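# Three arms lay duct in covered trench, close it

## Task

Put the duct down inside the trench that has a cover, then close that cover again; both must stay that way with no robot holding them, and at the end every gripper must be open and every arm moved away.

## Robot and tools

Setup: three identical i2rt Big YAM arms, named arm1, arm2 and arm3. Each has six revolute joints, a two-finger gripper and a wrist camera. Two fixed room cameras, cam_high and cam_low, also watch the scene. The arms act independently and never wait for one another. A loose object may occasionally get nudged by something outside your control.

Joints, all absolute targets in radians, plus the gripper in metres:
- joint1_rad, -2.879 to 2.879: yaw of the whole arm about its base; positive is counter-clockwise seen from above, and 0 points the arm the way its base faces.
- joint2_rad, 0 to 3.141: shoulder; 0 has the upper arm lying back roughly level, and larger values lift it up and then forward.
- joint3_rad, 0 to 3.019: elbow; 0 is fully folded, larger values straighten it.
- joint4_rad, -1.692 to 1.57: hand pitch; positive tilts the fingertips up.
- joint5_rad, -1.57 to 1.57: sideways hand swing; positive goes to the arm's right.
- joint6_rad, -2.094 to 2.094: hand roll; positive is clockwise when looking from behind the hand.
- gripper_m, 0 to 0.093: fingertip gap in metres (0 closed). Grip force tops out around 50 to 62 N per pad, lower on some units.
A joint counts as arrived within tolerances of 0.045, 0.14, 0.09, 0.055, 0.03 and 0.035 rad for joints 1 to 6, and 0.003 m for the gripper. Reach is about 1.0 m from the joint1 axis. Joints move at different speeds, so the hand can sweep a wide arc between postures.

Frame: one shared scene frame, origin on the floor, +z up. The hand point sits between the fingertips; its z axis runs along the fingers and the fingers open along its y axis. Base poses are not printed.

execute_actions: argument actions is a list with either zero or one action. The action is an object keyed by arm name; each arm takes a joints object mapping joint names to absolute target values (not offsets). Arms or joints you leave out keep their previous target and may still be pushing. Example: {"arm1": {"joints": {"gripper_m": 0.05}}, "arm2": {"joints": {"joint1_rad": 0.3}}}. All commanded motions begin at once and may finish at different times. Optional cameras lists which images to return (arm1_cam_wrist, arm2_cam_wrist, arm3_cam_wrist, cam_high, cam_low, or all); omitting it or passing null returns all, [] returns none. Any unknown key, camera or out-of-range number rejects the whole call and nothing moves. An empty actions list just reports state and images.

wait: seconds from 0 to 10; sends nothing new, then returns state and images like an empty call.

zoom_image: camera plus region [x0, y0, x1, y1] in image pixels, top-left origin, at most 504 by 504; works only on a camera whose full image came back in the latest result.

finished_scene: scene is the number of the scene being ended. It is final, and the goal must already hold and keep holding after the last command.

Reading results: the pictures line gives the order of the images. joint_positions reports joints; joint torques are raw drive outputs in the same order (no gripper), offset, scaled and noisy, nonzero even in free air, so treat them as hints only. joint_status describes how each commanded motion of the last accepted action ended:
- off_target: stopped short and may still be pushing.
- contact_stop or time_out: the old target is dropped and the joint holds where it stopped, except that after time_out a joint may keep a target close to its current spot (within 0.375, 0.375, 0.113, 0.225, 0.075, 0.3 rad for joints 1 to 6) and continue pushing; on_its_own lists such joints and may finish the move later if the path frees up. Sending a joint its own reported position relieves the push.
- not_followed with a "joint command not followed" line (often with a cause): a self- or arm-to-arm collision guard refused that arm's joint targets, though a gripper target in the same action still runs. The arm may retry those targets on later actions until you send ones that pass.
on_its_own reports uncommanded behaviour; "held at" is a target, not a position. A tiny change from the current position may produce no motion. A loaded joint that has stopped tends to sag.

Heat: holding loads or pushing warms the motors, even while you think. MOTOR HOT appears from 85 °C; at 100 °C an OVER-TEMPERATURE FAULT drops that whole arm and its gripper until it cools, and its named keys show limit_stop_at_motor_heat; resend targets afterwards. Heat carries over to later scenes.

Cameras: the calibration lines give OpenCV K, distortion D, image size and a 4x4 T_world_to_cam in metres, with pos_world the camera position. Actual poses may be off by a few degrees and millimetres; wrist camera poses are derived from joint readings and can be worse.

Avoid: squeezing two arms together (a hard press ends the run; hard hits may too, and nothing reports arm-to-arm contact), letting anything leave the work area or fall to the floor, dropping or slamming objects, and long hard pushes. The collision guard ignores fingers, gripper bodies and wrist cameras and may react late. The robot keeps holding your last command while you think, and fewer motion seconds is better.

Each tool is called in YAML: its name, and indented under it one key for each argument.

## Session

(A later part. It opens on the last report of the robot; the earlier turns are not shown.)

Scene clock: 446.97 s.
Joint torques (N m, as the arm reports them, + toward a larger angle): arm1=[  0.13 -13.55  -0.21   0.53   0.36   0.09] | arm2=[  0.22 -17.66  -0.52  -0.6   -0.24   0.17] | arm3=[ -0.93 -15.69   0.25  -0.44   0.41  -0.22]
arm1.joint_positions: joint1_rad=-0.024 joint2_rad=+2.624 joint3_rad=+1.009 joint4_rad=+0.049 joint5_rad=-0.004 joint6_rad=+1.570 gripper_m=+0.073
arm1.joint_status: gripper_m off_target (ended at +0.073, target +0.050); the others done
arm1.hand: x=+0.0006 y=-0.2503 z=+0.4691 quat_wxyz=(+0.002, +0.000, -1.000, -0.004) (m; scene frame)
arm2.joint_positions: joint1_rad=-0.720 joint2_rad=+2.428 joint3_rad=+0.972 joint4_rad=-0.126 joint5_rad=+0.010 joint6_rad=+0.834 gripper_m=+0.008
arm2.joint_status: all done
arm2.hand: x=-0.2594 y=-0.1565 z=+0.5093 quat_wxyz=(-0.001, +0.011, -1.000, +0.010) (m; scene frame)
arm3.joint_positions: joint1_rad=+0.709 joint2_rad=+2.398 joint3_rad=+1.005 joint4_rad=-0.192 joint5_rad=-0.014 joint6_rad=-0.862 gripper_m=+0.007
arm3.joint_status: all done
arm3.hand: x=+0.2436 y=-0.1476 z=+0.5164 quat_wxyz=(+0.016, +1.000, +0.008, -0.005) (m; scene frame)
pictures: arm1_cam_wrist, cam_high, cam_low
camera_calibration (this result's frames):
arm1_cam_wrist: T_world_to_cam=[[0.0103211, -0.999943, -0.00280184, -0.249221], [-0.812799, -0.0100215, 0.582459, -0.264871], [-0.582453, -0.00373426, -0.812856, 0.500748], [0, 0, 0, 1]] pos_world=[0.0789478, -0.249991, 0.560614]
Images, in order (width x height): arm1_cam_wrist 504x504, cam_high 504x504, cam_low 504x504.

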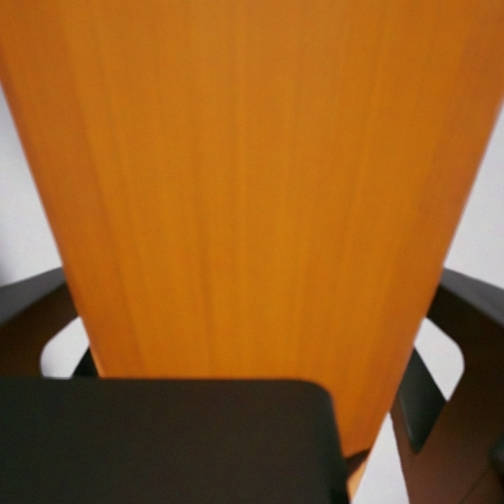

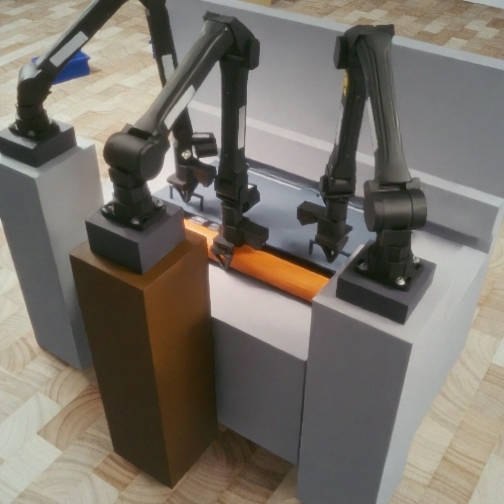

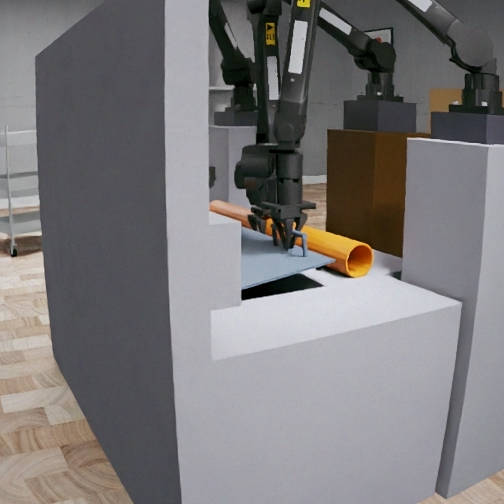

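zoom_image:
  camera: "cam_low"
  region: [200, 100, 400, 310]

zoom_image:
  camera: "cam_high"
  region: [150, 110, 370, 310]

Region (200, 100, 400, 310) of cam_low's 504x504 image, scaled by 2.400, with more detail than that image has; it fills the left 480 columns of this view, and the rest is white.

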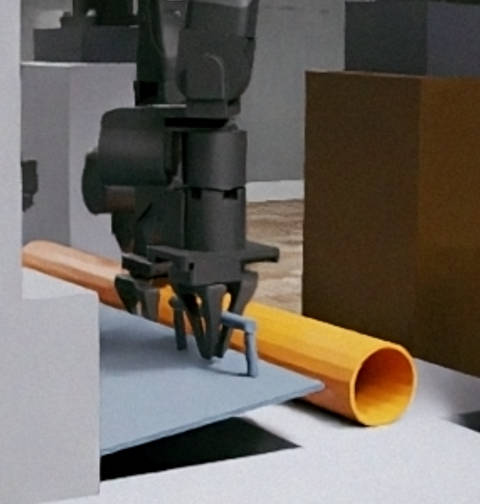

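Region (150, 110, 370, 310) of cam_high's 504x504 image, scaled by 2.291, with more detail than that image has; it fills the top 458 rows of this view, and the rest is white.

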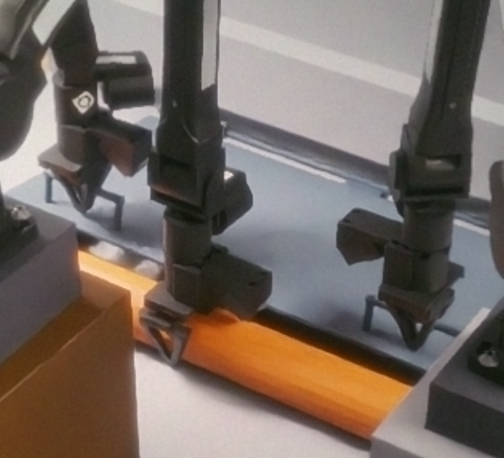

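execute_actions:
  actions:
    - {"arm1": {"joints": {"joint2_rad": 2.515, "joint3_rad": 0.927, "joint4_rad": 0.045}}, "arm2": {"joints": {"joint1_rad": -0.657, "joint2_rad": 2.155, "joint3_rad": 0.985, "joint4_rad": -0.272, "joint5_rad": -0.01, "joint6_rad": 0.894}}, "arm3": {"joints": {"joint1_rad": 0.65, "joint2_rad": 2.137, "joint3_rad": 1.031, "joint4_rad": -0.336, "joint5_rad": 0.01, "joint6_rad": -0.908}}}
  cameras: ["cam_high", "cam_low"]

Scene clock: 483.07 s.
Joint torques (N m, as the arm reports them, + toward a larger angle): arm1=[  0.16 -15.69  -0.43   0.05   0.34   0.09] | arm2=[  1.05 -18.99   5.68   1.1   -0.31   0.13] | arm3=[ -1.69 -16.94   5.67   1.19   0.73  -0.16]
arm1.joint_positions: joint1_rad=-0.024 joint2_rad=+2.545 joint3_rad=+0.928 joint4_rad=+0.048 joint5_rad=-0.004 joint6_rad=+1.570 gripper_m=+0.073
arm1.joint_status: all done
arm1.hand: x=+0.0006 y=-0.2624 z=+0.4975 quat_wxyz=(+0.001, +0.000, -1.000, -0.003) (m; scene frame)
arm2.joint_positions: joint1_rad=-0.676 joint2_rad=+2.233 joint3_rad=+0.955 joint4_rad=-0.289 joint5_rad=+0.001 joint6_rad=+0.876 gripper_m=+0.008
arm2.joint_status: all done
arm2.hand: x=-0.2578 y=-0.1237 z=+0.5834 quat_wxyz=(-0.003, +0.011, -1.000, +0.002) (m; scene frame)
arm3.joint_positions: joint1_rad=+0.666 joint2_rad=+2.206 joint3_rad=+0.996 joint4_rad=-0.365 joint5_rad=-0.012 joint6_rad=-0.903 gripper_m=+0.007
arm3.joint_status: all done
arm3.hand: x=+0.2426 y=-0.1161 z=+0.5927 quat_wxyz=(+0.011, +1.000, +0.008, -0.008) (m; scene frame)
pictures: cam_high, cam_low
Images, in order (width x height): cam_high 504x504, cam_low 504x504.

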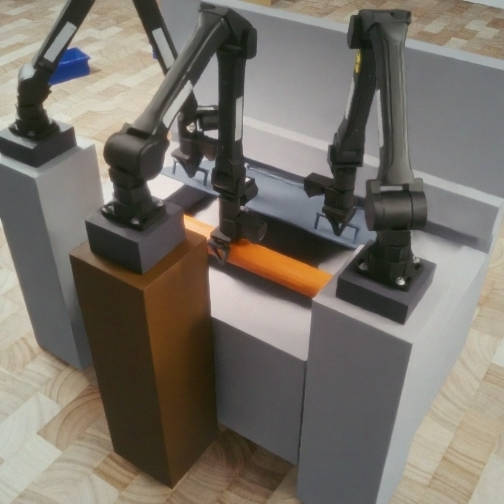

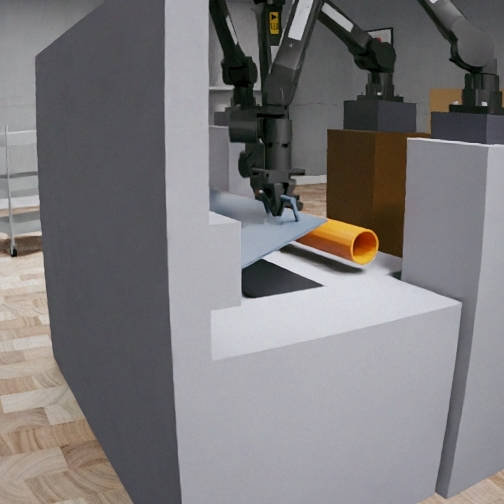

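execute_actions:
  actions:
    - {"arm2": {"joints": {"joint1_rad": -0.588, "joint2_rad": 2.017, "joint3_rad": 1.083, "joint4_rad": -0.502, "joint6_rad": 0.965}}, "arm3": {"joints": {"joint1_rad": 0.585, "joint2_rad": 2.015, "joint3_rad": 1.138, "joint4_rad": -0.562, "joint6_rad": -0.972}}}
  cameras: ["cam_low"]

execute_actions:
  actions:
    - {"arm2": {"joints": {"joint1_rad": -0.512, "joint2_rad": 1.998, "joint3_rad": 1.273, "joint4_rad": -0.727, "joint6_rad": 1.04}}, "arm3": {"joints": {"joint1_rad": 0.511, "joint2_rad": 2.006, "joint3_rad": 1.335, "joint4_rad": -0.783, "joint6_rad": -1.046}}}

Scene clock: 492.60 s.
Joint torques (N m, as the arm reports them, + toward a larger angle): arm1=[  0.23 -15.68  -0.47   0.04   0.34   0.1 ] | arm2=[  1.35 -20.27   9.72  -0.12  -0.47   0.16] | arm3=[ -1.75 -16.48   9.78   0.14   0.74  -0.16]
arm1.joint_positions: joint1_rad=-0.024 joint2_rad=+2.545 joint3_rad=+0.928 joint4_rad=+0.048 joint5_rad=-0.004 joint6_rad=+1.570 gripper_m=+0.073
arm1.joint_status: not commanded
arm1.hand: x=+0.0006 y=-0.2624 z=+0.4975 quat_wxyz=(+0.001, +0.000, -1.000, -0.003) (m; scene frame)
arm2.joint_positions: joint1_rad=-0.609 joint2_rad=+2.095 joint3_rad=+1.031 joint4_rad=-0.494 joint5_rad=+0.004 joint6_rad=+0.945 gripper_m=+0.008
arm2.joint_status: all done
arm2.hand: x=-0.2578 y=-0.0742 z=+0.6518 quat_wxyz=(-0.007, +0.011, -1.000, -0.001) (m; scene frame)
arm3.joint_positions: joint1_rad=+0.602 joint2_rad=+2.070 joint3_rad=+1.071 joint4_rad=-0.563 joint5_rad=-0.012 joint6_rad=-0.967 gripper_m=+0.007
arm3.joint_status: all done
arm3.hand: x=+0.2436 y=-0.0682 z=+0.6641 quat_wxyz=(+0.006, +1.000, +0.008, -0.012) (m; scene frame)
pictures: cam_low
Images, in order (width x height): cam_low 504x504.

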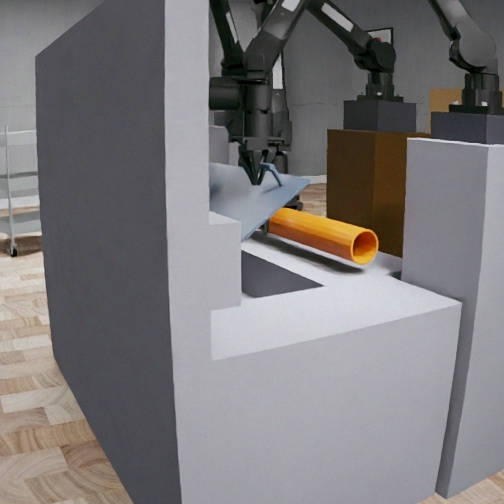

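Scene clock: 494.70 s.
Joint torques (N m, as the arm reports them, + toward a larger angle): arm1=[  0.19 -15.64  -0.46   0.04   0.34   0.09] | arm2=[  2.5  -21.28  13.78   0.34  -1.06   0.38] | arm3=[ -3.46 -17.56  13.35   0.8    1.    -0.37]
arm1.joint_positions: joint1_rad=-0.024 joint2_rad=+2.545 joint3_rad=+0.928 joint4_rad=+0.048 joint5_rad=-0.004 joint6_rad=+1.570 gripper_m=+0.073
arm1.joint_status: not commanded
arm1.hand: x=+0.0006 y=-0.2624 z=+0.4975 quat_wxyz=(+0.001, +0.000, -1.000, -0.003) (m; scene frame)
arm2.joint_positions: joint1_rad=-0.554 joint2_rad=+2.082 joint3_rad=+1.190 joint4_rad=-0.730 joint5_rad=+0.017 joint6_rad=+1.000 gripper_m=+0.008
arm2.joint_status: joint6_rad time_out (moved +0.055 of +0.095); the others done
arm2.on_its_own: joint6_rad reads +1.000 and still pushes toward +1.040 since a time_out
arm2.hand: x=-0.2589 y=-0.0317 z=+0.6920 quat_wxyz=(+0.005, +0.011, -1.000, +0.029) (m; scene frame)
arm3.joint_positions: joint1_rad=+0.550 joint2_rad=+2.062 joint3_rad=+1.236 joint4_rad=-0.804 joint5_rad=-0.019 joint6_rad=-1.022 gripper_m=+0.007
arm3.joint_status: joint3_rad time_out (moved +0.165 of +0.264); the others done
arm3.on_its_own: joint3_rad reads +1.236 and still pushes toward +1.335 since a time_out
arm3.hand: x=+0.2458 y=-0.0269 z=+0.7060 quat_wxyz=(+0.036, +0.999, +0.009, +0.003) (m; scene frame)
pictures: arm1_cam_wrist, arm2_cam_wrist, arm3_cam_wrist, cam_high, cam_low
camera_calibration (this result's frames):
arm1_cam_wrist: T_world_to_cam=[[0.010318, -0.999946, -0.00127157, -0.262019], [-0.81302, -0.0091295, 0.582165, -0.281168], [-0.582145, -0.00497298, -0.81307, 0.523632], [0, 0, 0, 1]] pos_world=[0.078938, -0.261967, 0.589103]
arm2_cam_wrist: T_world_to_cam=[[0.0211376, -0.997872, 0.0616873, -0.0703488], [-0.801342, 0.0199852, 0.597872, -0.616099], [-0.597833, -0.0620703, -0.799214, 0.515348], [0, 0, 0, 1]] pos_world=[-0.184128, -0.0258984, 0.784561]
arm3_cam_wrist: T_world_to_cam=[[-0.025903, 0.997727, -0.0622089, 0.0734464], [0.80474, 0.0577303, 0.590814, -0.607978], [0.593062, -0.0347582, -0.804406, 0.544232], [0, 0, 0, 1]] pos_world=[0.168403, -0.0192642, 0.801555]
Images, in order (width x height): arm1_cam_wrist 504x504, arm2_cam_wrist 504x504, arm3_cam_wrist 504x504, cam_high 504x504, cam_low 504x504.

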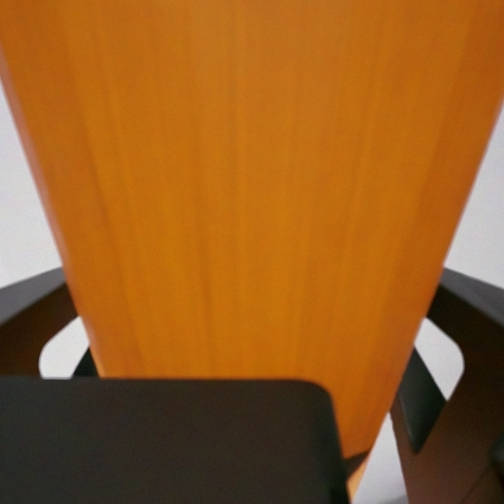

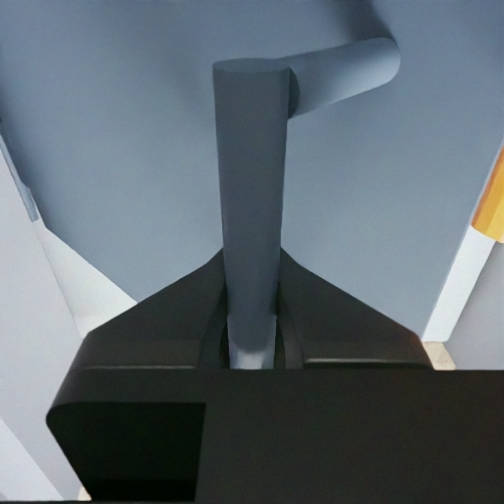

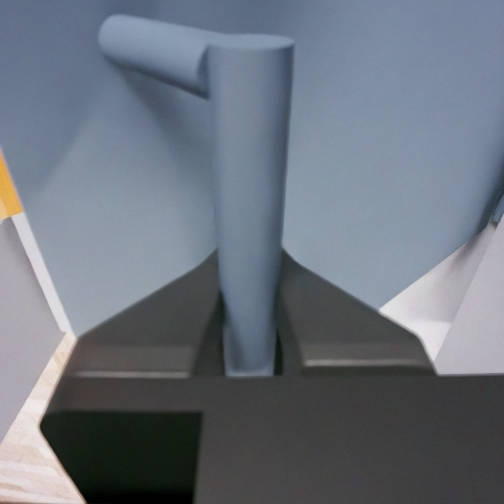

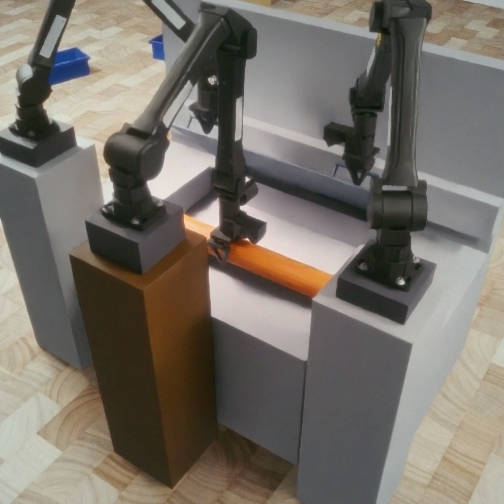

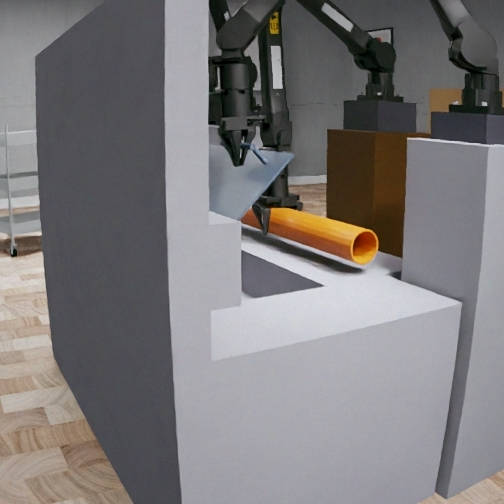

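execute_actions:
  actions:
    - {"arm2": {"joints": {"joint1_rad": -0.534, "joint2_rad": 2.03, "joint3_rad": 1.245, "joint4_rad": -0.72, "joint5_rad": 0.0, "joint6_rad": 1.005}}, "arm3": {"joints": {"joint1_rad": 0.53, "joint2_rad": 2.017, "joint3_rad": 1.296, "joint4_rad": -0.79, "joint5_rad": 0.0, "joint6_rad": -1.026}}}
  cameras: ["cam_high", "cam_low"]

zoom_image:
  camera: "cam_high"
  region: [140, 90, 400, 310]

zoom_image:
  camera: "cam_low"
  region: [200, 100, 400, 320]

Scene clock: 503.63 s.
Joint torques (N m, as the arm reports them, + toward a larger angle): arm1=[  0.19 -15.67  -0.48   0.04   0.34   0.09] | arm2=[  0.96 -19.06  11.28   0.68  -0.69   0.02] | arm3=[ -2.01 -16.71  10.29   0.57   0.64  -0.17]
arm1.joint_positions: joint1_rad=-0.024 joint2_rad=+2.545 joint3_rad=+0.928 joint4_rad=+0.048 joint5_rad=-0.004 joint6_rad=+1.570 gripper_m=+0.073
arm1.joint_status: not commanded
arm1.hand: x=+0.0006 y=-0.2624 z=+0.4975 quat_wxyz=(+0.001, +0.000, -1.000, -0.003) (m; scene frame)
arm2.joint_positions: joint1_rad=-0.554 joint2_rad=+2.082 joint3_rad=+1.190 joint4_rad=-0.730 joint5_rad=+0.020 joint6_rad=+0.999 gripper_m=+0.008
arm2.joint_status: all done
arm2.hand: x=-0.2586 y=-0.0319 z=+0.6920 quat_wxyz=(+0.004, +0.011, -0.999, +0.030) (m; scene frame)
arm3.joint_positions: joint1_rad=+0.551 joint2_rad=+2.062 joint3_rad=+1.236 joint4_rad=-0.805 joint5_rad=-0.020 joint6_rad=-1.021 gripper_m=+0.007
arm3.joint_status: all done
arm3.hand: x=+0.2454 y=-0.0274 z=+0.7060 quat_wxyz=(+0.037, +0.999, +0.009, +0.003) (m; scene frame)
pictures: cam_high, cam_low
Images, in order (width x height): cam_high 504x504, cam_low 504x504.

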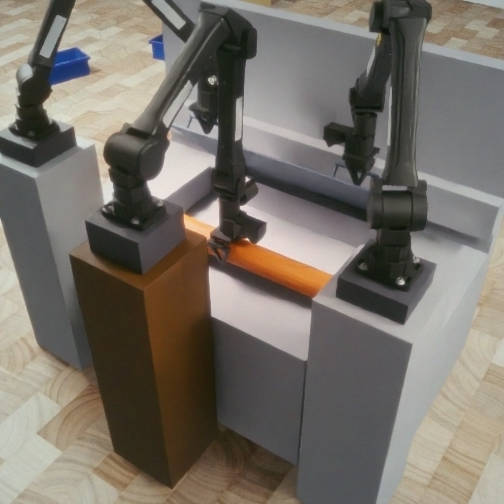

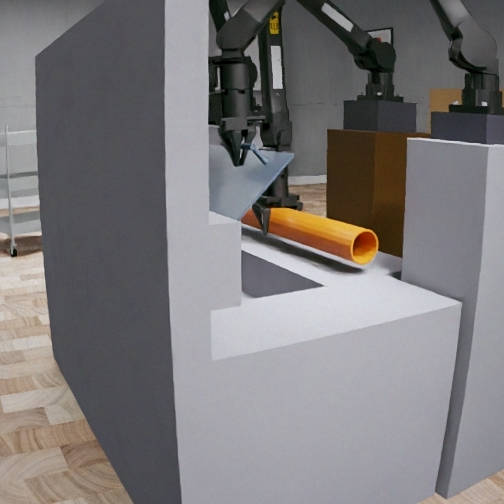

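Region (140, 90, 400, 310) of cam_high's 504x504 image, scaled by 1.938, with more detail than that image has; it fills the top 426 rows of this view, and the rest is white.

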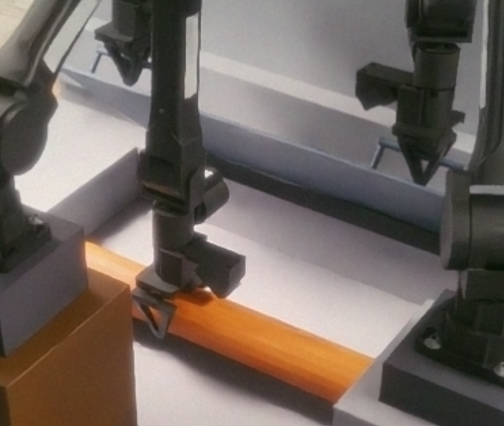

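Region (200, 100, 400, 320) of cam_low's 504x504 image, scaled by 2.291, with more detail than that image has; it fills the left 458 columns of this view, and the rest is white.

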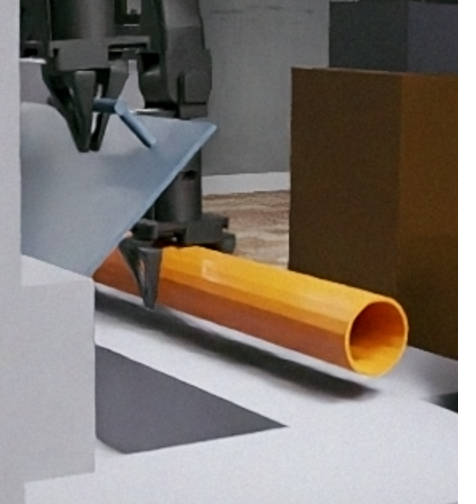

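zoom_image:
  camera: "cam_high"
  region: [155, 140, 255, 240]

zoom_image:
  camera: "cam_high"
  region: [250, 160, 390, 300]

Region (155, 140, 255, 240) of cam_high's 504x504 image, scaled by 5.040, with more detail than that image has.

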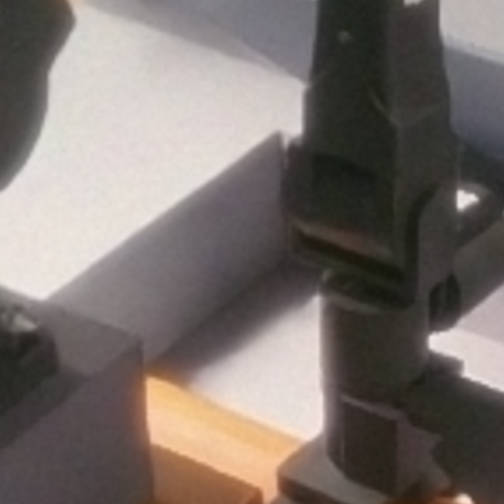

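Region (250, 160, 390, 300) of cam_high's 504x504 image, scaled by 3.600, with more detail than that image has.

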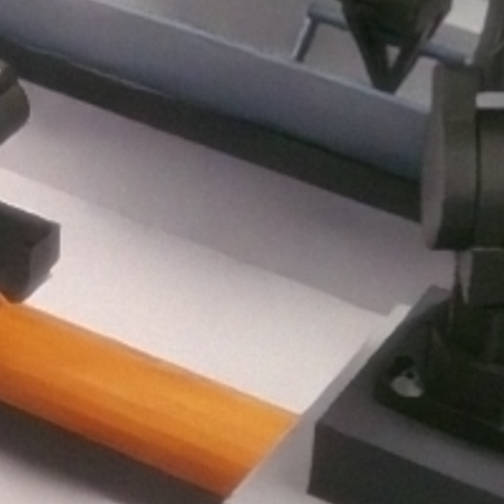

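execute_actions:
  actions:
    - {"arm1": {"joints": {"joint2_rad": 2.57, "joint3_rad": 1.012, "joint4_rad": 0.565}}}
  cameras: ["cam_low"]

execute_actions:
  actions:
    - {"arm1": {"joints": {"joint2_rad": 2.665, "joint3_rad": 1.133, "joint4_rad": 0.565}}}

Scene clock: 561.90 s.
Joint torques (N m, as the arm reports them, + toward a larger angle): arm1=[  0.15 -16.19   0.79   2.51   0.32   0.05] | arm2=[  1.   -18.85  11.25   0.71  -0.68   0.02] | arm3=[ -2.   -16.7   10.3    0.57   0.64  -0.17]
arm1.joint_positions: joint1_rad=-0.024 joint2_rad=+2.584 joint3_rad=+1.010 joint4_rad=+0.531 joint5_rad=-0.004 joint6_rad=+1.570 gripper_m=+0.073
arm1.joint_status: all done
arm1.hand: x=+0.0008 y=-0.1177 z=+0.5168 quat_wxyz=(+0.001, +0.000, -0.965, -0.262) (m; scene frame)
arm2.joint_positions: joint1_rad=-0.554 joint2_rad=+2.082 joint3_rad=+1.190 joint4_rad=-0.730 joint5_rad=+0.020 joint6_rad=+0.999 gripper_m=+0.008
arm2.joint_status: not commanded
arm2.hand: x=-0.2586 y=-0.0319 z=+0.6920 quat_wxyz=(+0.004, +0.011, -0.999, +0.030) (m; scene frame)
arm3.joint_positions: joint1_rad=+0.551 joint2_rad=+2.062 joint3_rad=+1.236 joint4_rad=-0.805 joint5_rad=-0.020 joint6_rad=-1.021 gripper_m=+0.007
arm3.joint_status: not commanded
arm3.hand: x=+0.2454 y=-0.0274 z=+0.7060 quat_wxyz=(+0.037, +0.999, +0.009, +0.003) (m; scene frame)
pictures: cam_low
Images, in order (width x height): cam_low 504x504.

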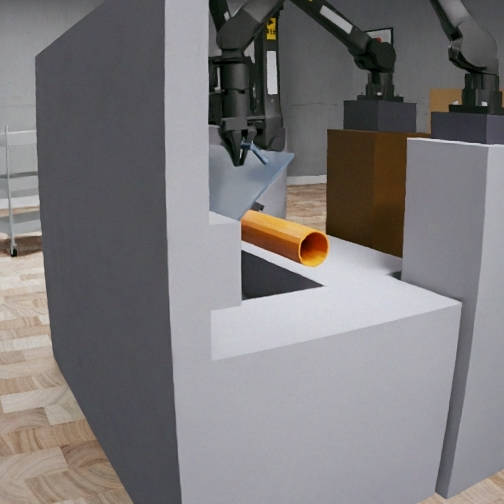

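Scene clock: 562.83 s.
Joint torques (N m, as the arm reports them, + toward a larger angle): arm1=[  0.2  -17.22   1.53   2.46   0.32   0.05] | arm2=[  0.85 -18.71  11.29   0.71  -0.69   0.02] | arm3=[ -2.03 -16.68  10.31   0.58   0.64  -0.17]
arm1.joint_positions: joint1_rad=-0.024 joint2_rad=+2.686 joint3_rad=+1.121 joint4_rad=+0.532 joint5_rad=-0.004 joint6_rad=+1.570 gripper_m=+0.073
arm1.joint_status: all done
arm1.hand: x=+0.0009 y=-0.0992 z=+0.4811 quat_wxyz=(+0.001, +0.000, -0.964, -0.267) (m; scene frame)
arm2.joint_positions: joint1_rad=-0.554 joint2_rad=+2.082 joint3_rad=+1.190 joint4_rad=-0.730 joint5_rad=+0.020 joint6_rad=+0.999 gripper_m=+0.008
arm2.joint_status: not commanded
arm2.hand: x=-0.2586 y=-0.0319 z=+0.6920 quat_wxyz=(+0.004, +0.011, -0.999, +0.030) (m; scene frame)
arm3.joint_positions: joint1_rad=+0.551 joint2_rad=+2.062 joint3_rad=+1.236 joint4_rad=-0.805 joint5_rad=-0.020 joint6_rad=-1.021 gripper_m=+0.007
arm3.joint_status: not commanded
arm3.hand: x=+0.2454 y=-0.0274 z=+0.7060 quat_wxyz=(+0.037, +0.999, +0.009, +0.003) (m; scene frame)
pictures: arm1_cam_wrist, arm2_cam_wrist, arm3_cam_wrist, cam_high, cam_low
camera_calibration (this result's frames):
arm1_cam_wrist: T_world_to_cam=[[0.0109363, -0.859854, -0.510423, 0.159969], [-0.813369, -0.30457, 0.495649, -0.257591], [-0.581645, 0.409741, -0.70271, 0.499262], [0, 0, 0, 1]] pos_world=[0.0791277, -0.145473, 0.560163]
arm2_cam_wrist: T_world_to_cam=[[0.0219035, -0.997779, 0.0629142, -0.0712092], [-0.802496, 0.0199841, 0.596322, -0.615057], [-0.596255, -0.0635499, -0.800276, 0.516638], [0, 0, 0, 1]] pos_world=[-0.183973, -0.0259273, 0.784706]
arm3_cam_wrist: T_world_to_cam=[[-0.0262548, 0.99764, -0.0634404, 0.074862], [0.805037, 0.0587242, 0.590311, -0.607343], [0.592643, -0.0355734, -0.804679, 0.544739], [0, 0, 0, 1]] pos_world=[0.168063, -0.0196414, 0.801611]
Images, in order (width x height): arm1_cam_wrist 504x504, arm2_cam_wrist 504x504, arm3_cam_wrist 504x504, cam_high 504x504, cam_low 504x504.

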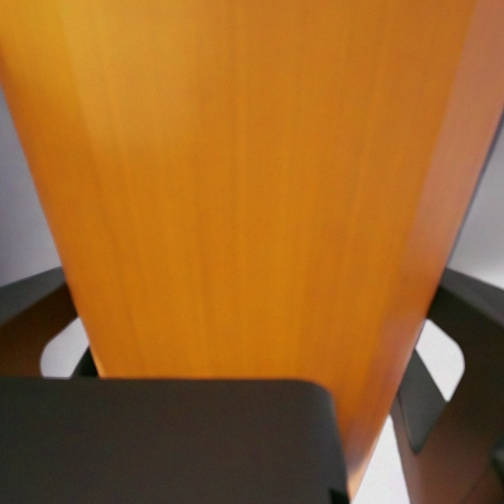

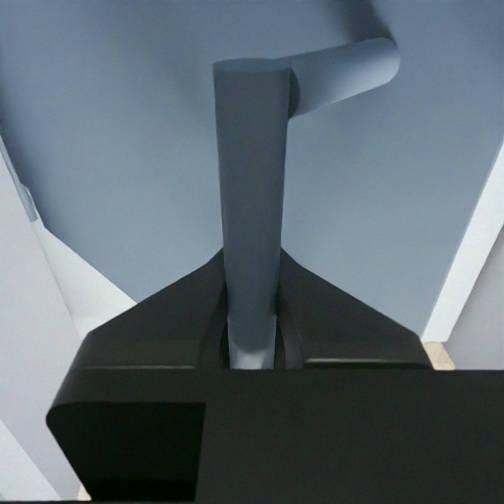

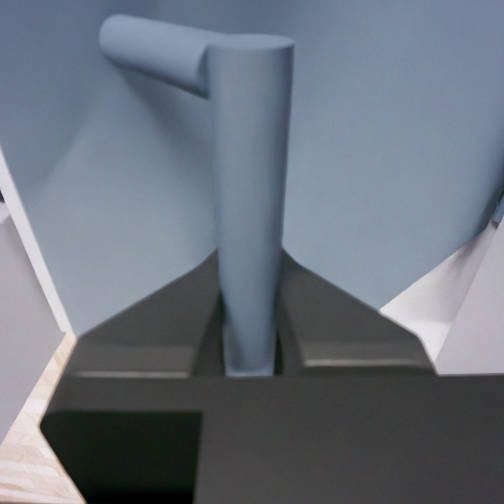

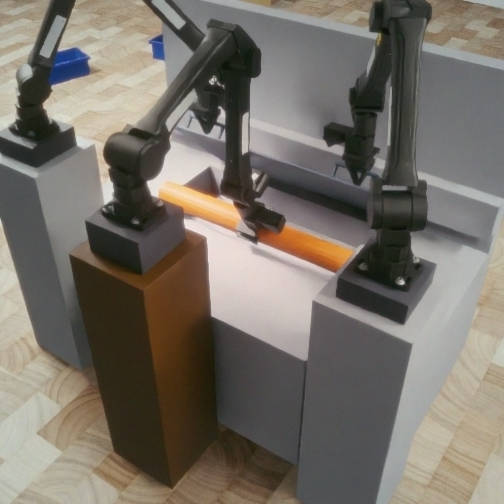

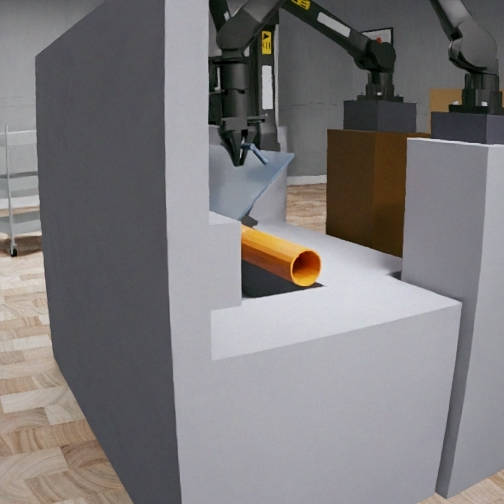

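execute_actions:
  actions: []

Scene clock: 584.87 s.
Joint torques (N m, as the arm reports them, + toward a larger angle): arm1=[  0.23 -17.22   1.52   2.47   0.32   0.05] | arm2=[  0.9  -18.77  11.26   0.64  -0.69   0.02] | arm3=[ -2.02 -16.74  10.3    0.58   0.64  -0.17]
arm1.joint_positions: joint1_rad=-0.024 joint2_rad=+2.686 joint3_rad=+1.121 joint4_rad=+0.532 joint5_rad=-0.004 joint6_rad=+1.570 gripper_m=+0.073
arm1.joint_status: all done
arm1.hand: x=+0.0009 y=-0.0992 z=+0.4811 quat_wxyz=(+0.001, +0.000, -0.964, -0.267) (m; scene frame)
arm2.joint_positions: joint1_rad=-0.554 joint2_rad=+2.082 joint3_rad=+1.190 joint4_rad=-0.730 joint5_rad=+0.020 joint6_rad=+0.999 gripper_m=+0.008
arm2.joint_status: not commanded
arm2.hand: x=-0.2586 y=-0.0319 z=+0.6920 quat_wxyz=(+0.004, +0.011, -0.999, +0.030) (m; scene frame)
arm3.joint_positions: joint1_rad=+0.551 joint2_rad=+2.062 joint3_rad=+1.236 joint4_rad=-0.805 joint5_rad=-0.020 joint6_rad=-1.021 gripper_m=+0.007
arm3.joint_status: not commanded
arm3.hand: x=+0.2454 y=-0.0274 z=+0.7060 quat_wxyz=(+0.037, +0.999, +0.009, +0.003) (m; scene frame)
pictures: arm1_cam_wrist, arm2_cam_wrist, arm3_cam_wrist, cam_high, cam_low
camera_calibration (this result's frames):
arm1_cam_wrist: T_world_to_cam=[[0.0109363, -0.859854, -0.510423, 0.159969], [-0.813369, -0.30457, 0.495649, -0.257591], [-0.581645, 0.409741, -0.70271, 0.499262], [0, 0, 0, 1]] pos_world=[0.0791277, -0.145473, 0.560163]
arm2_cam_wrist: T_world_to_cam=[[0.0219035, -0.997779, 0.0629142, -0.0712092], [-0.802496, 0.0199841, 0.596322, -0.615057], [-0.596255, -0.0635499, -0.800276, 0.516638], [0, 0, 0, 1]] pos_world=[-0.183973, -0.0259273, 0.784706]
arm3_cam_wrist: T_world_to_cam=[[-0.0262548, 0.99764, -0.0634404, 0.074862], [0.805037, 0.0587242, 0.590311, -0.607343], [0.592643, -0.0355734, -0.804679, 0.544739], [0, 0, 0, 1]] pos_world=[0.168063, -0.0196414, 0.801611]
Images, in order (width x height): arm1_cam_wrist 504x504, arm2_cam_wrist 504x504, arm3_cam_wrist 504x504, cam_high 504x504, cam_low 504x504.

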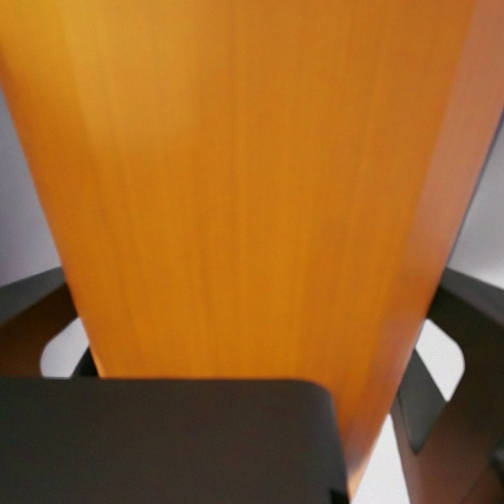

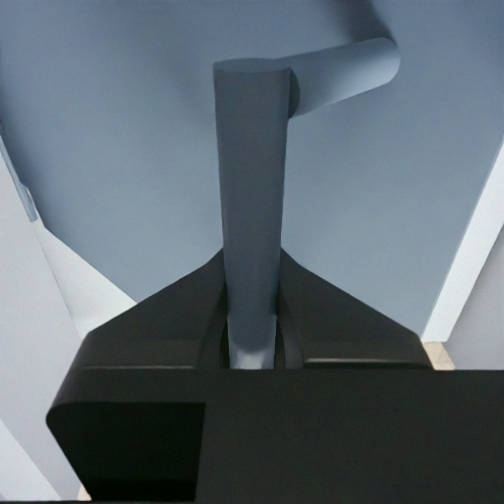

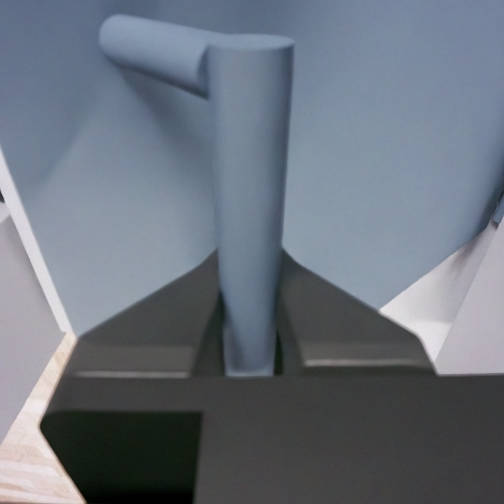

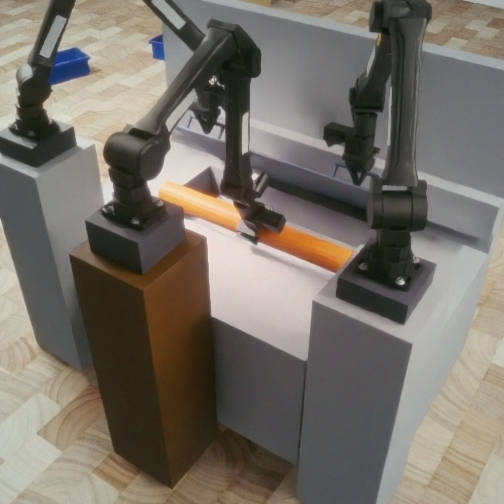

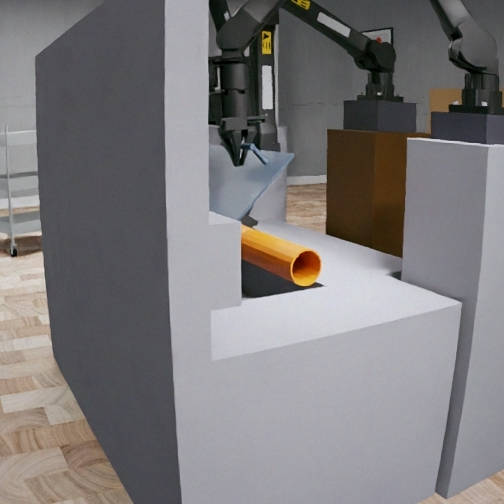

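execute_actions:
  actions:
    - {"arm1":{"joints":{"joint2_rad":2.735,"joint3_rad":1.253,"joint4_rad":0.57}}}
  cameras: ["cam_high","cam_low"]

zoom_image:
  camera: "cam_low"
  region: [200, 200, 360, 320]

zoom_image:
  camera: "cam_high"
  region: [140, 140, 400, 300]

Scene clock: 591.03 s.
Joint torques (N m, as the arm reports them, + toward a larger angle): arm1=[  0.21 -18.02   2.16   2.63   0.32   0.05] | arm2=[  1.07 -18.74  11.25   0.69  -0.69   0.01] | arm3=[ -2.05 -16.72  10.31   0.58   0.64  -0.17]
arm1.joint_positions: joint1_rad=-0.024 joint2_rad=+2.756 joint3_rad=+1.237 joint4_rad=+0.536 joint5_rad=-0.004 joint6_rad=+1.570 gripper_m=+0.073
arm1.joint_status: all done
arm1.hand: x=+0.0010 y=-0.0645 z=+0.4623 quat_wxyz=(+0.001, +0.000, -0.957, -0.291) (m; scene frame)
arm2.joint_positions: joint1_rad=-0.554 joint2_rad=+2.082 joint3_rad=+1.190 joint4_rad=-0.730 joint5_rad=+0.020 joint6_rad=+0.999 gripper_m=+0.008
arm2.joint_status: not commanded
arm2.hand: x=-0.2586 y=-0.0319 z=+0.6920 quat_wxyz=(+0.004, +0.011, -0.999, +0.030) (m; scene frame)
arm3.joint_positions: joint1_rad=+0.551 joint2_rad=+2.062 joint3_rad=+1.236 joint4_rad=-0.805 joint5_rad=-0.020 joint6_rad=-1.021 gripper_m=+0.007
arm3.joint_status: not commanded
arm3.hand: x=+0.2454 y=-0.0274 z=+0.7060 quat_wxyz=(+0.037, +0.999, +0.009, +0.003) (m; scene frame)
pictures: cam_high, cam_low
Images, in order (width x height): cam_high 504x504, cam_low 504x504.

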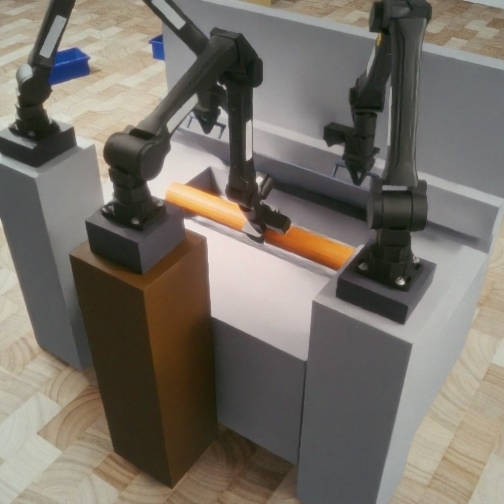

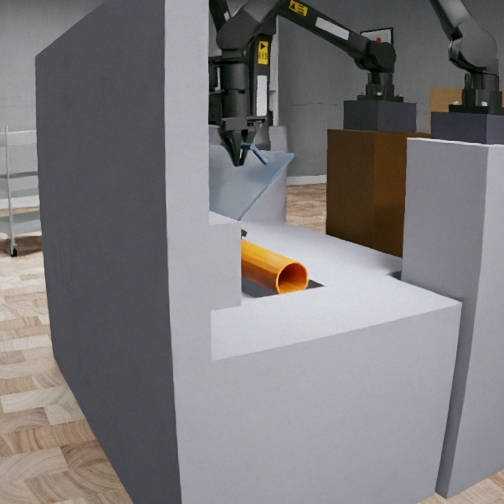

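Region (200, 200, 360, 320) of cam_low's 504x504 image, scaled by 3.150, with more detail than that image has; it fills the top 378 rows of this view, and the rest is white.

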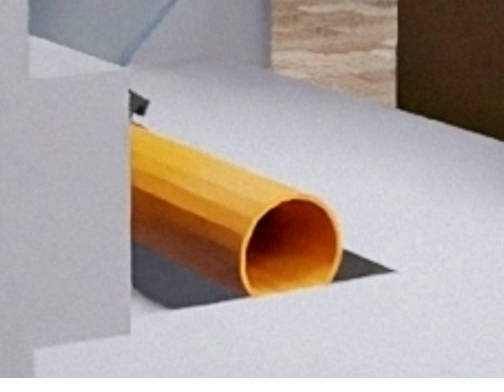

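Region (140, 140, 400, 300) of cam_high's 504x504 image, scaled by 1.938, with more detail than that image has; it fills the top 310 rows of this view, and the rest is white.

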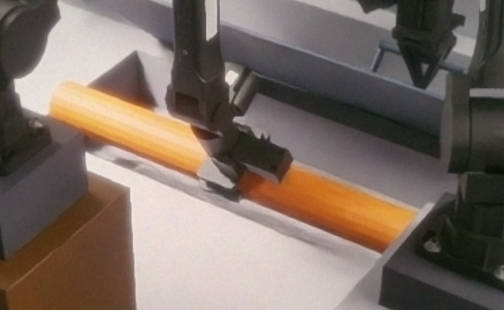

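execute_actions:
  actions:
    - {"arm1":{"joints":{"joint1_rad":-0.045,"joint2_rad":2.808,"joint3_rad":1.386,"joint4_rad":0.515,"joint6_rad":1.55}}}
  cameras: ["cam_high","cam_low"]

zoom_image:
  camera: "cam_low"
  region: [200, 200, 360, 320]

zoom_image:
  camera: "cam_high"
  region: [140, 140, 400, 300]

Scene clock: 596.77 s.
Joint torques (N m, as the arm reports them, + toward a larger angle): arm1=[ -0.34 -18.91   3.05   1.56   0.3   -0.15] | arm2=[  0.76 -18.73  11.29   0.69  -0.69   0.03] | arm3=[ -2.02 -16.75  10.31   0.57   0.64  -0.17]
arm1.joint_positions: joint1_rad=-0.041 joint2_rad=+2.831 joint3_rad=+1.361 joint4_rad=+0.508 joint5_rad=-0.003 joint6_rad=+1.560 gripper_m=+0.073
arm1.joint_status: all done
arm1.hand: x=+0.0111 y=-0.0364 z=+0.4383 quat_wxyz=(-0.003, -0.003, -0.953, -0.301) (m; scene frame)
arm2.joint_positions: joint1_rad=-0.554 joint2_rad=+2.082 joint3_rad=+1.190 joint4_rad=-0.730 joint5_rad=+0.020 joint6_rad=+0.999 gripper_m=+0.008
arm2.joint_status: not commanded
arm2.hand: x=-0.2586 y=-0.0319 z=+0.6920 quat_wxyz=(+0.004, +0.011, -0.999, +0.030) (m; scene frame)
arm3.joint_positions: joint1_rad=+0.551 joint2_rad=+2.062 joint3_rad=+1.236 joint4_rad=-0.805 joint5_rad=-0.020 joint6_rad=-1.021 gripper_m=+0.007
arm3.joint_status: not commanded
arm3.hand: x=+0.2454 y=-0.0274 z=+0.7060 quat_wxyz=(+0.037, +0.999, +0.009, +0.003) (m; scene frame)
pictures: cam_high, cam_low
Images, in order (width x height): cam_high 504x504, cam_low 504x504.

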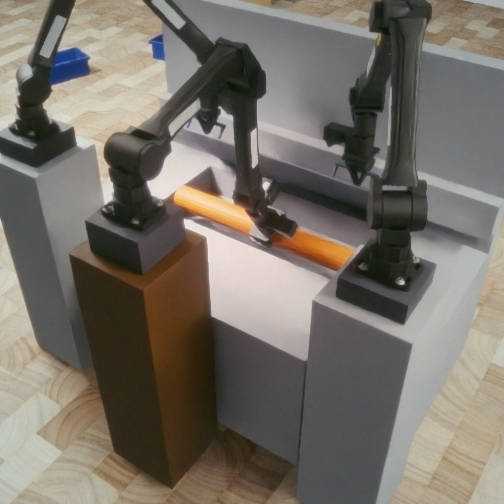

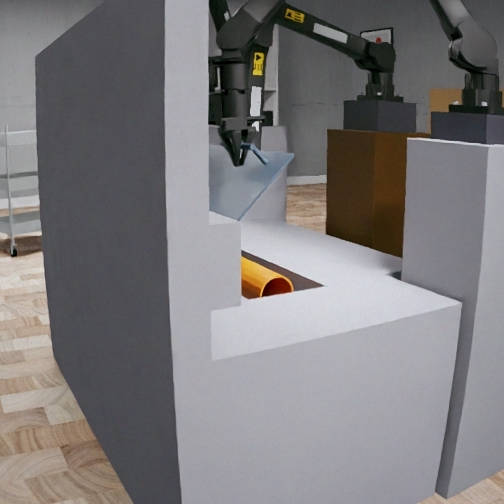

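Region (200, 200, 360, 320) of cam_low's 504x504 image, scaled by 3.150, with more detail than that image has; it fills the top 378 rows of this view, and the rest is white.

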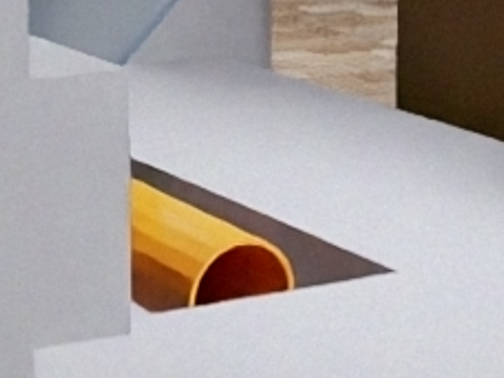

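Region (140, 140, 400, 300) of cam_high's 504x504 image, scaled by 1.938, with more detail than that image has; it fills the top 310 rows of this view, and the rest is white.

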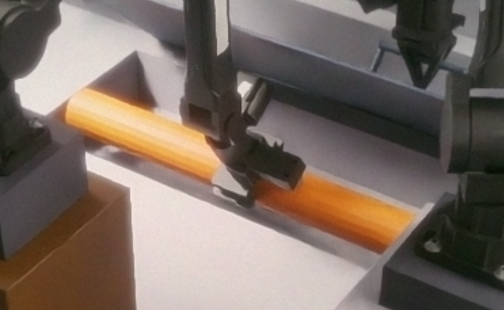

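execute_actions:
  actions:
    - {"arm1":{"joints":{"joint2_rad":2.882,"joint3_rad":1.536,"joint4_rad":0.328}}}
  cameras: ["cam_high","cam_low"]

zoom_image:
  camera: "cam_high"
  region: [140, 120, 400, 300]

Scene clock: 601.77 s.
Joint torques (N m, as the arm reports them, + toward a larger angle): arm1=[ -0.36 -19.19   4.01   1.25   0.3   -0.14] | arm2=[  1.07 -19.01  11.26   0.72  -0.71   0.01] | arm3=[ -2.   -16.69  10.3    0.58   0.64  -0.18]
arm1.joint_positions: joint1_rad=-0.041 joint2_rad=+2.902 joint3_rad=+1.504 joint4_rad=+0.324 joint5_rad=-0.003 joint6_rad=+1.560 gripper_m=+0.073
arm1.joint_status: all done
arm1.hand: x=+0.0113 y=-0.0301 z=+0.4005 quat_wxyz=(-0.003, -0.004, -0.969, -0.247) (m; scene frame)
arm2.joint_positions: joint1_rad=-0.554 joint2_rad=+2.082 joint3_rad=+1.190 joint4_rad=-0.730 joint5_rad=+0.020 joint6_rad=+0.999 gripper_m=+0.008
arm2.joint_status: not commanded
arm2.hand: x=-0.2586 y=-0.0319 z=+0.6920 quat_wxyz=(+0.004, +0.011, -0.999, +0.030) (m; scene frame)
arm3.joint_positions: joint1_rad=+0.551 joint2_rad=+2.062 joint3_rad=+1.236 joint4_rad=-0.805 joint5_rad=-0.020 joint6_rad=-1.021 gripper_m=+0.007
arm3.joint_status: not commanded
arm3.hand: x=+0.2454 y=-0.0274 z=+0.7060 quat_wxyz=(+0.037, +0.999, +0.009, +0.003) (m; scene frame)
pictures: cam_high, cam_low
Images, in order (width x height): cam_high 504x504, cam_low 504x504.

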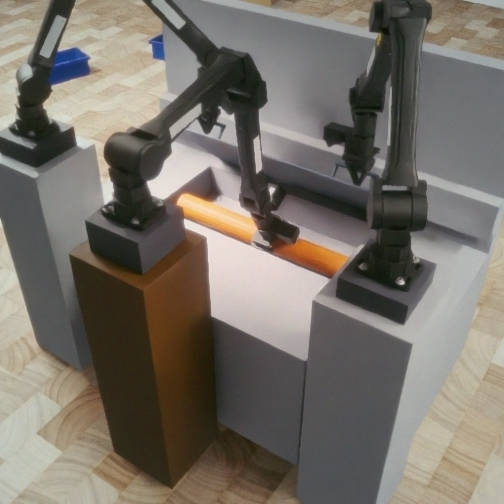

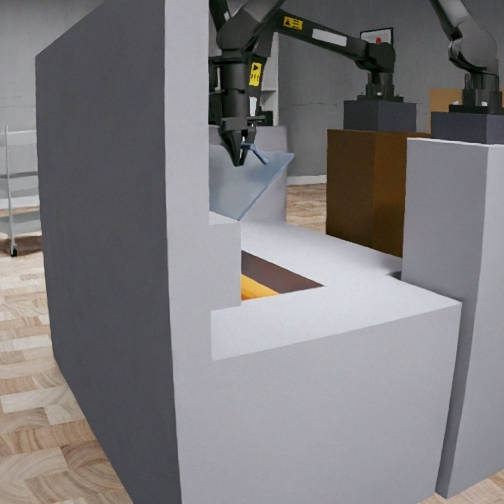

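Region (140, 120, 400, 300) of cam_high's 504x504 image, scaled by 1.938, with more detail than that image has; it fills the top 349 rows of this view, and the rest is white.

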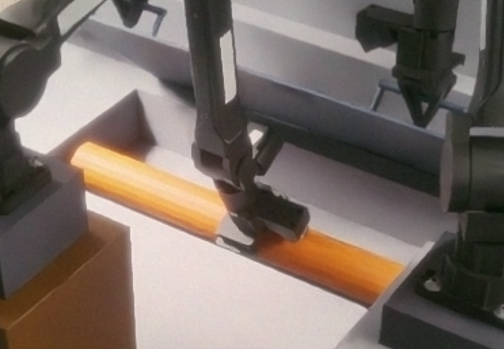

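execute_actions:
  actions:
    - {"arm1":{"joints":{"joint2_rad":2.935,"joint3_rad":1.655,"joint4_rad":0.15}}}
  cameras: ["cam_high","cam_low"]

zoom_image:
  camera: "cam_high"
  region: [140, 120, 400, 300]

Scene clock: 608.03 s.
Joint torques (N m, as the arm reports them, + toward a larger angle): arm1=[ -0.38 -19.54   4.05   0.67   0.3   -0.13] | arm2=[  1.   -18.87  11.24   0.67  -0.68   0.01] | arm3=[ -2.05 -16.72  10.3    0.57   0.64  -0.17]
arm1.joint_positions: joint1_rad=-0.041 joint2_rad=+2.951 joint3_rad=+1.628 joint4_rad=+0.156 joint5_rad=-0.003 joint6_rad=+1.560 gripper_m=+0.073
arm1.joint_status: all done
arm1.hand: x=+0.0115 y=-0.0213 z=+0.3780 quat_wxyz=(-0.002, -0.003, -0.979, -0.203) (m; scene frame)
arm2.joint_positions: joint1_rad=-0.554 joint2_rad=+2.082 joint3_rad=+1.190 joint4_rad=-0.730 joint5_rad=+0.020 joint6_rad=+0.999 gripper_m=+0.008
arm2.joint_status: not commanded
arm2.hand: x=-0.2586 y=-0.0319 z=+0.6920 quat_wxyz=(+0.004, +0.011, -0.999, +0.030) (m; scene frame)
arm3.joint_positions: joint1_rad=+0.551 joint2_rad=+2.062 joint3_rad=+1.236 joint4_rad=-0.805 joint5_rad=-0.020 joint6_rad=-1.021 gripper_m=+0.007
arm3.joint_status: not commanded
arm3.hand: x=+0.2454 y=-0.0274 z=+0.7060 quat_wxyz=(+0.037, +0.999, +0.009, +0.003) (m; scene frame)
pictures: cam_high, cam_low
Images, in order (width x height): cam_high 504x504, cam_low 504x504.

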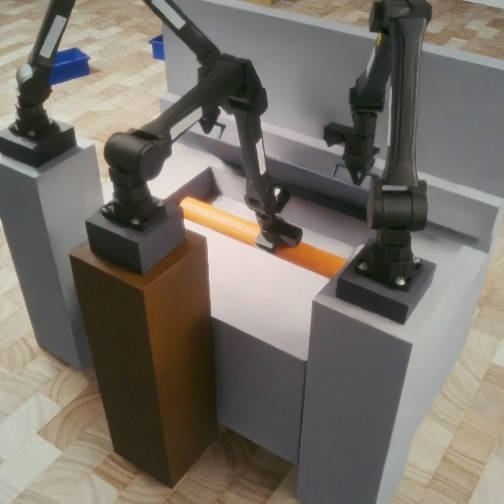

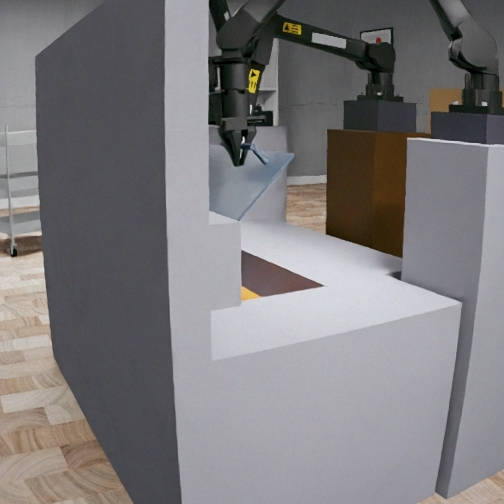

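Region (140, 120, 400, 300) of cam_high's 504x504 image, scaled by 1.938, with more detail than that image has; it fills the top 349 rows of this view, and the rest is white.

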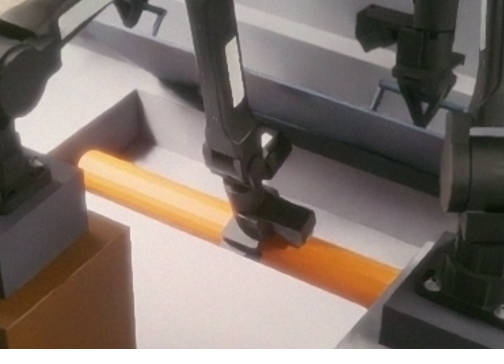

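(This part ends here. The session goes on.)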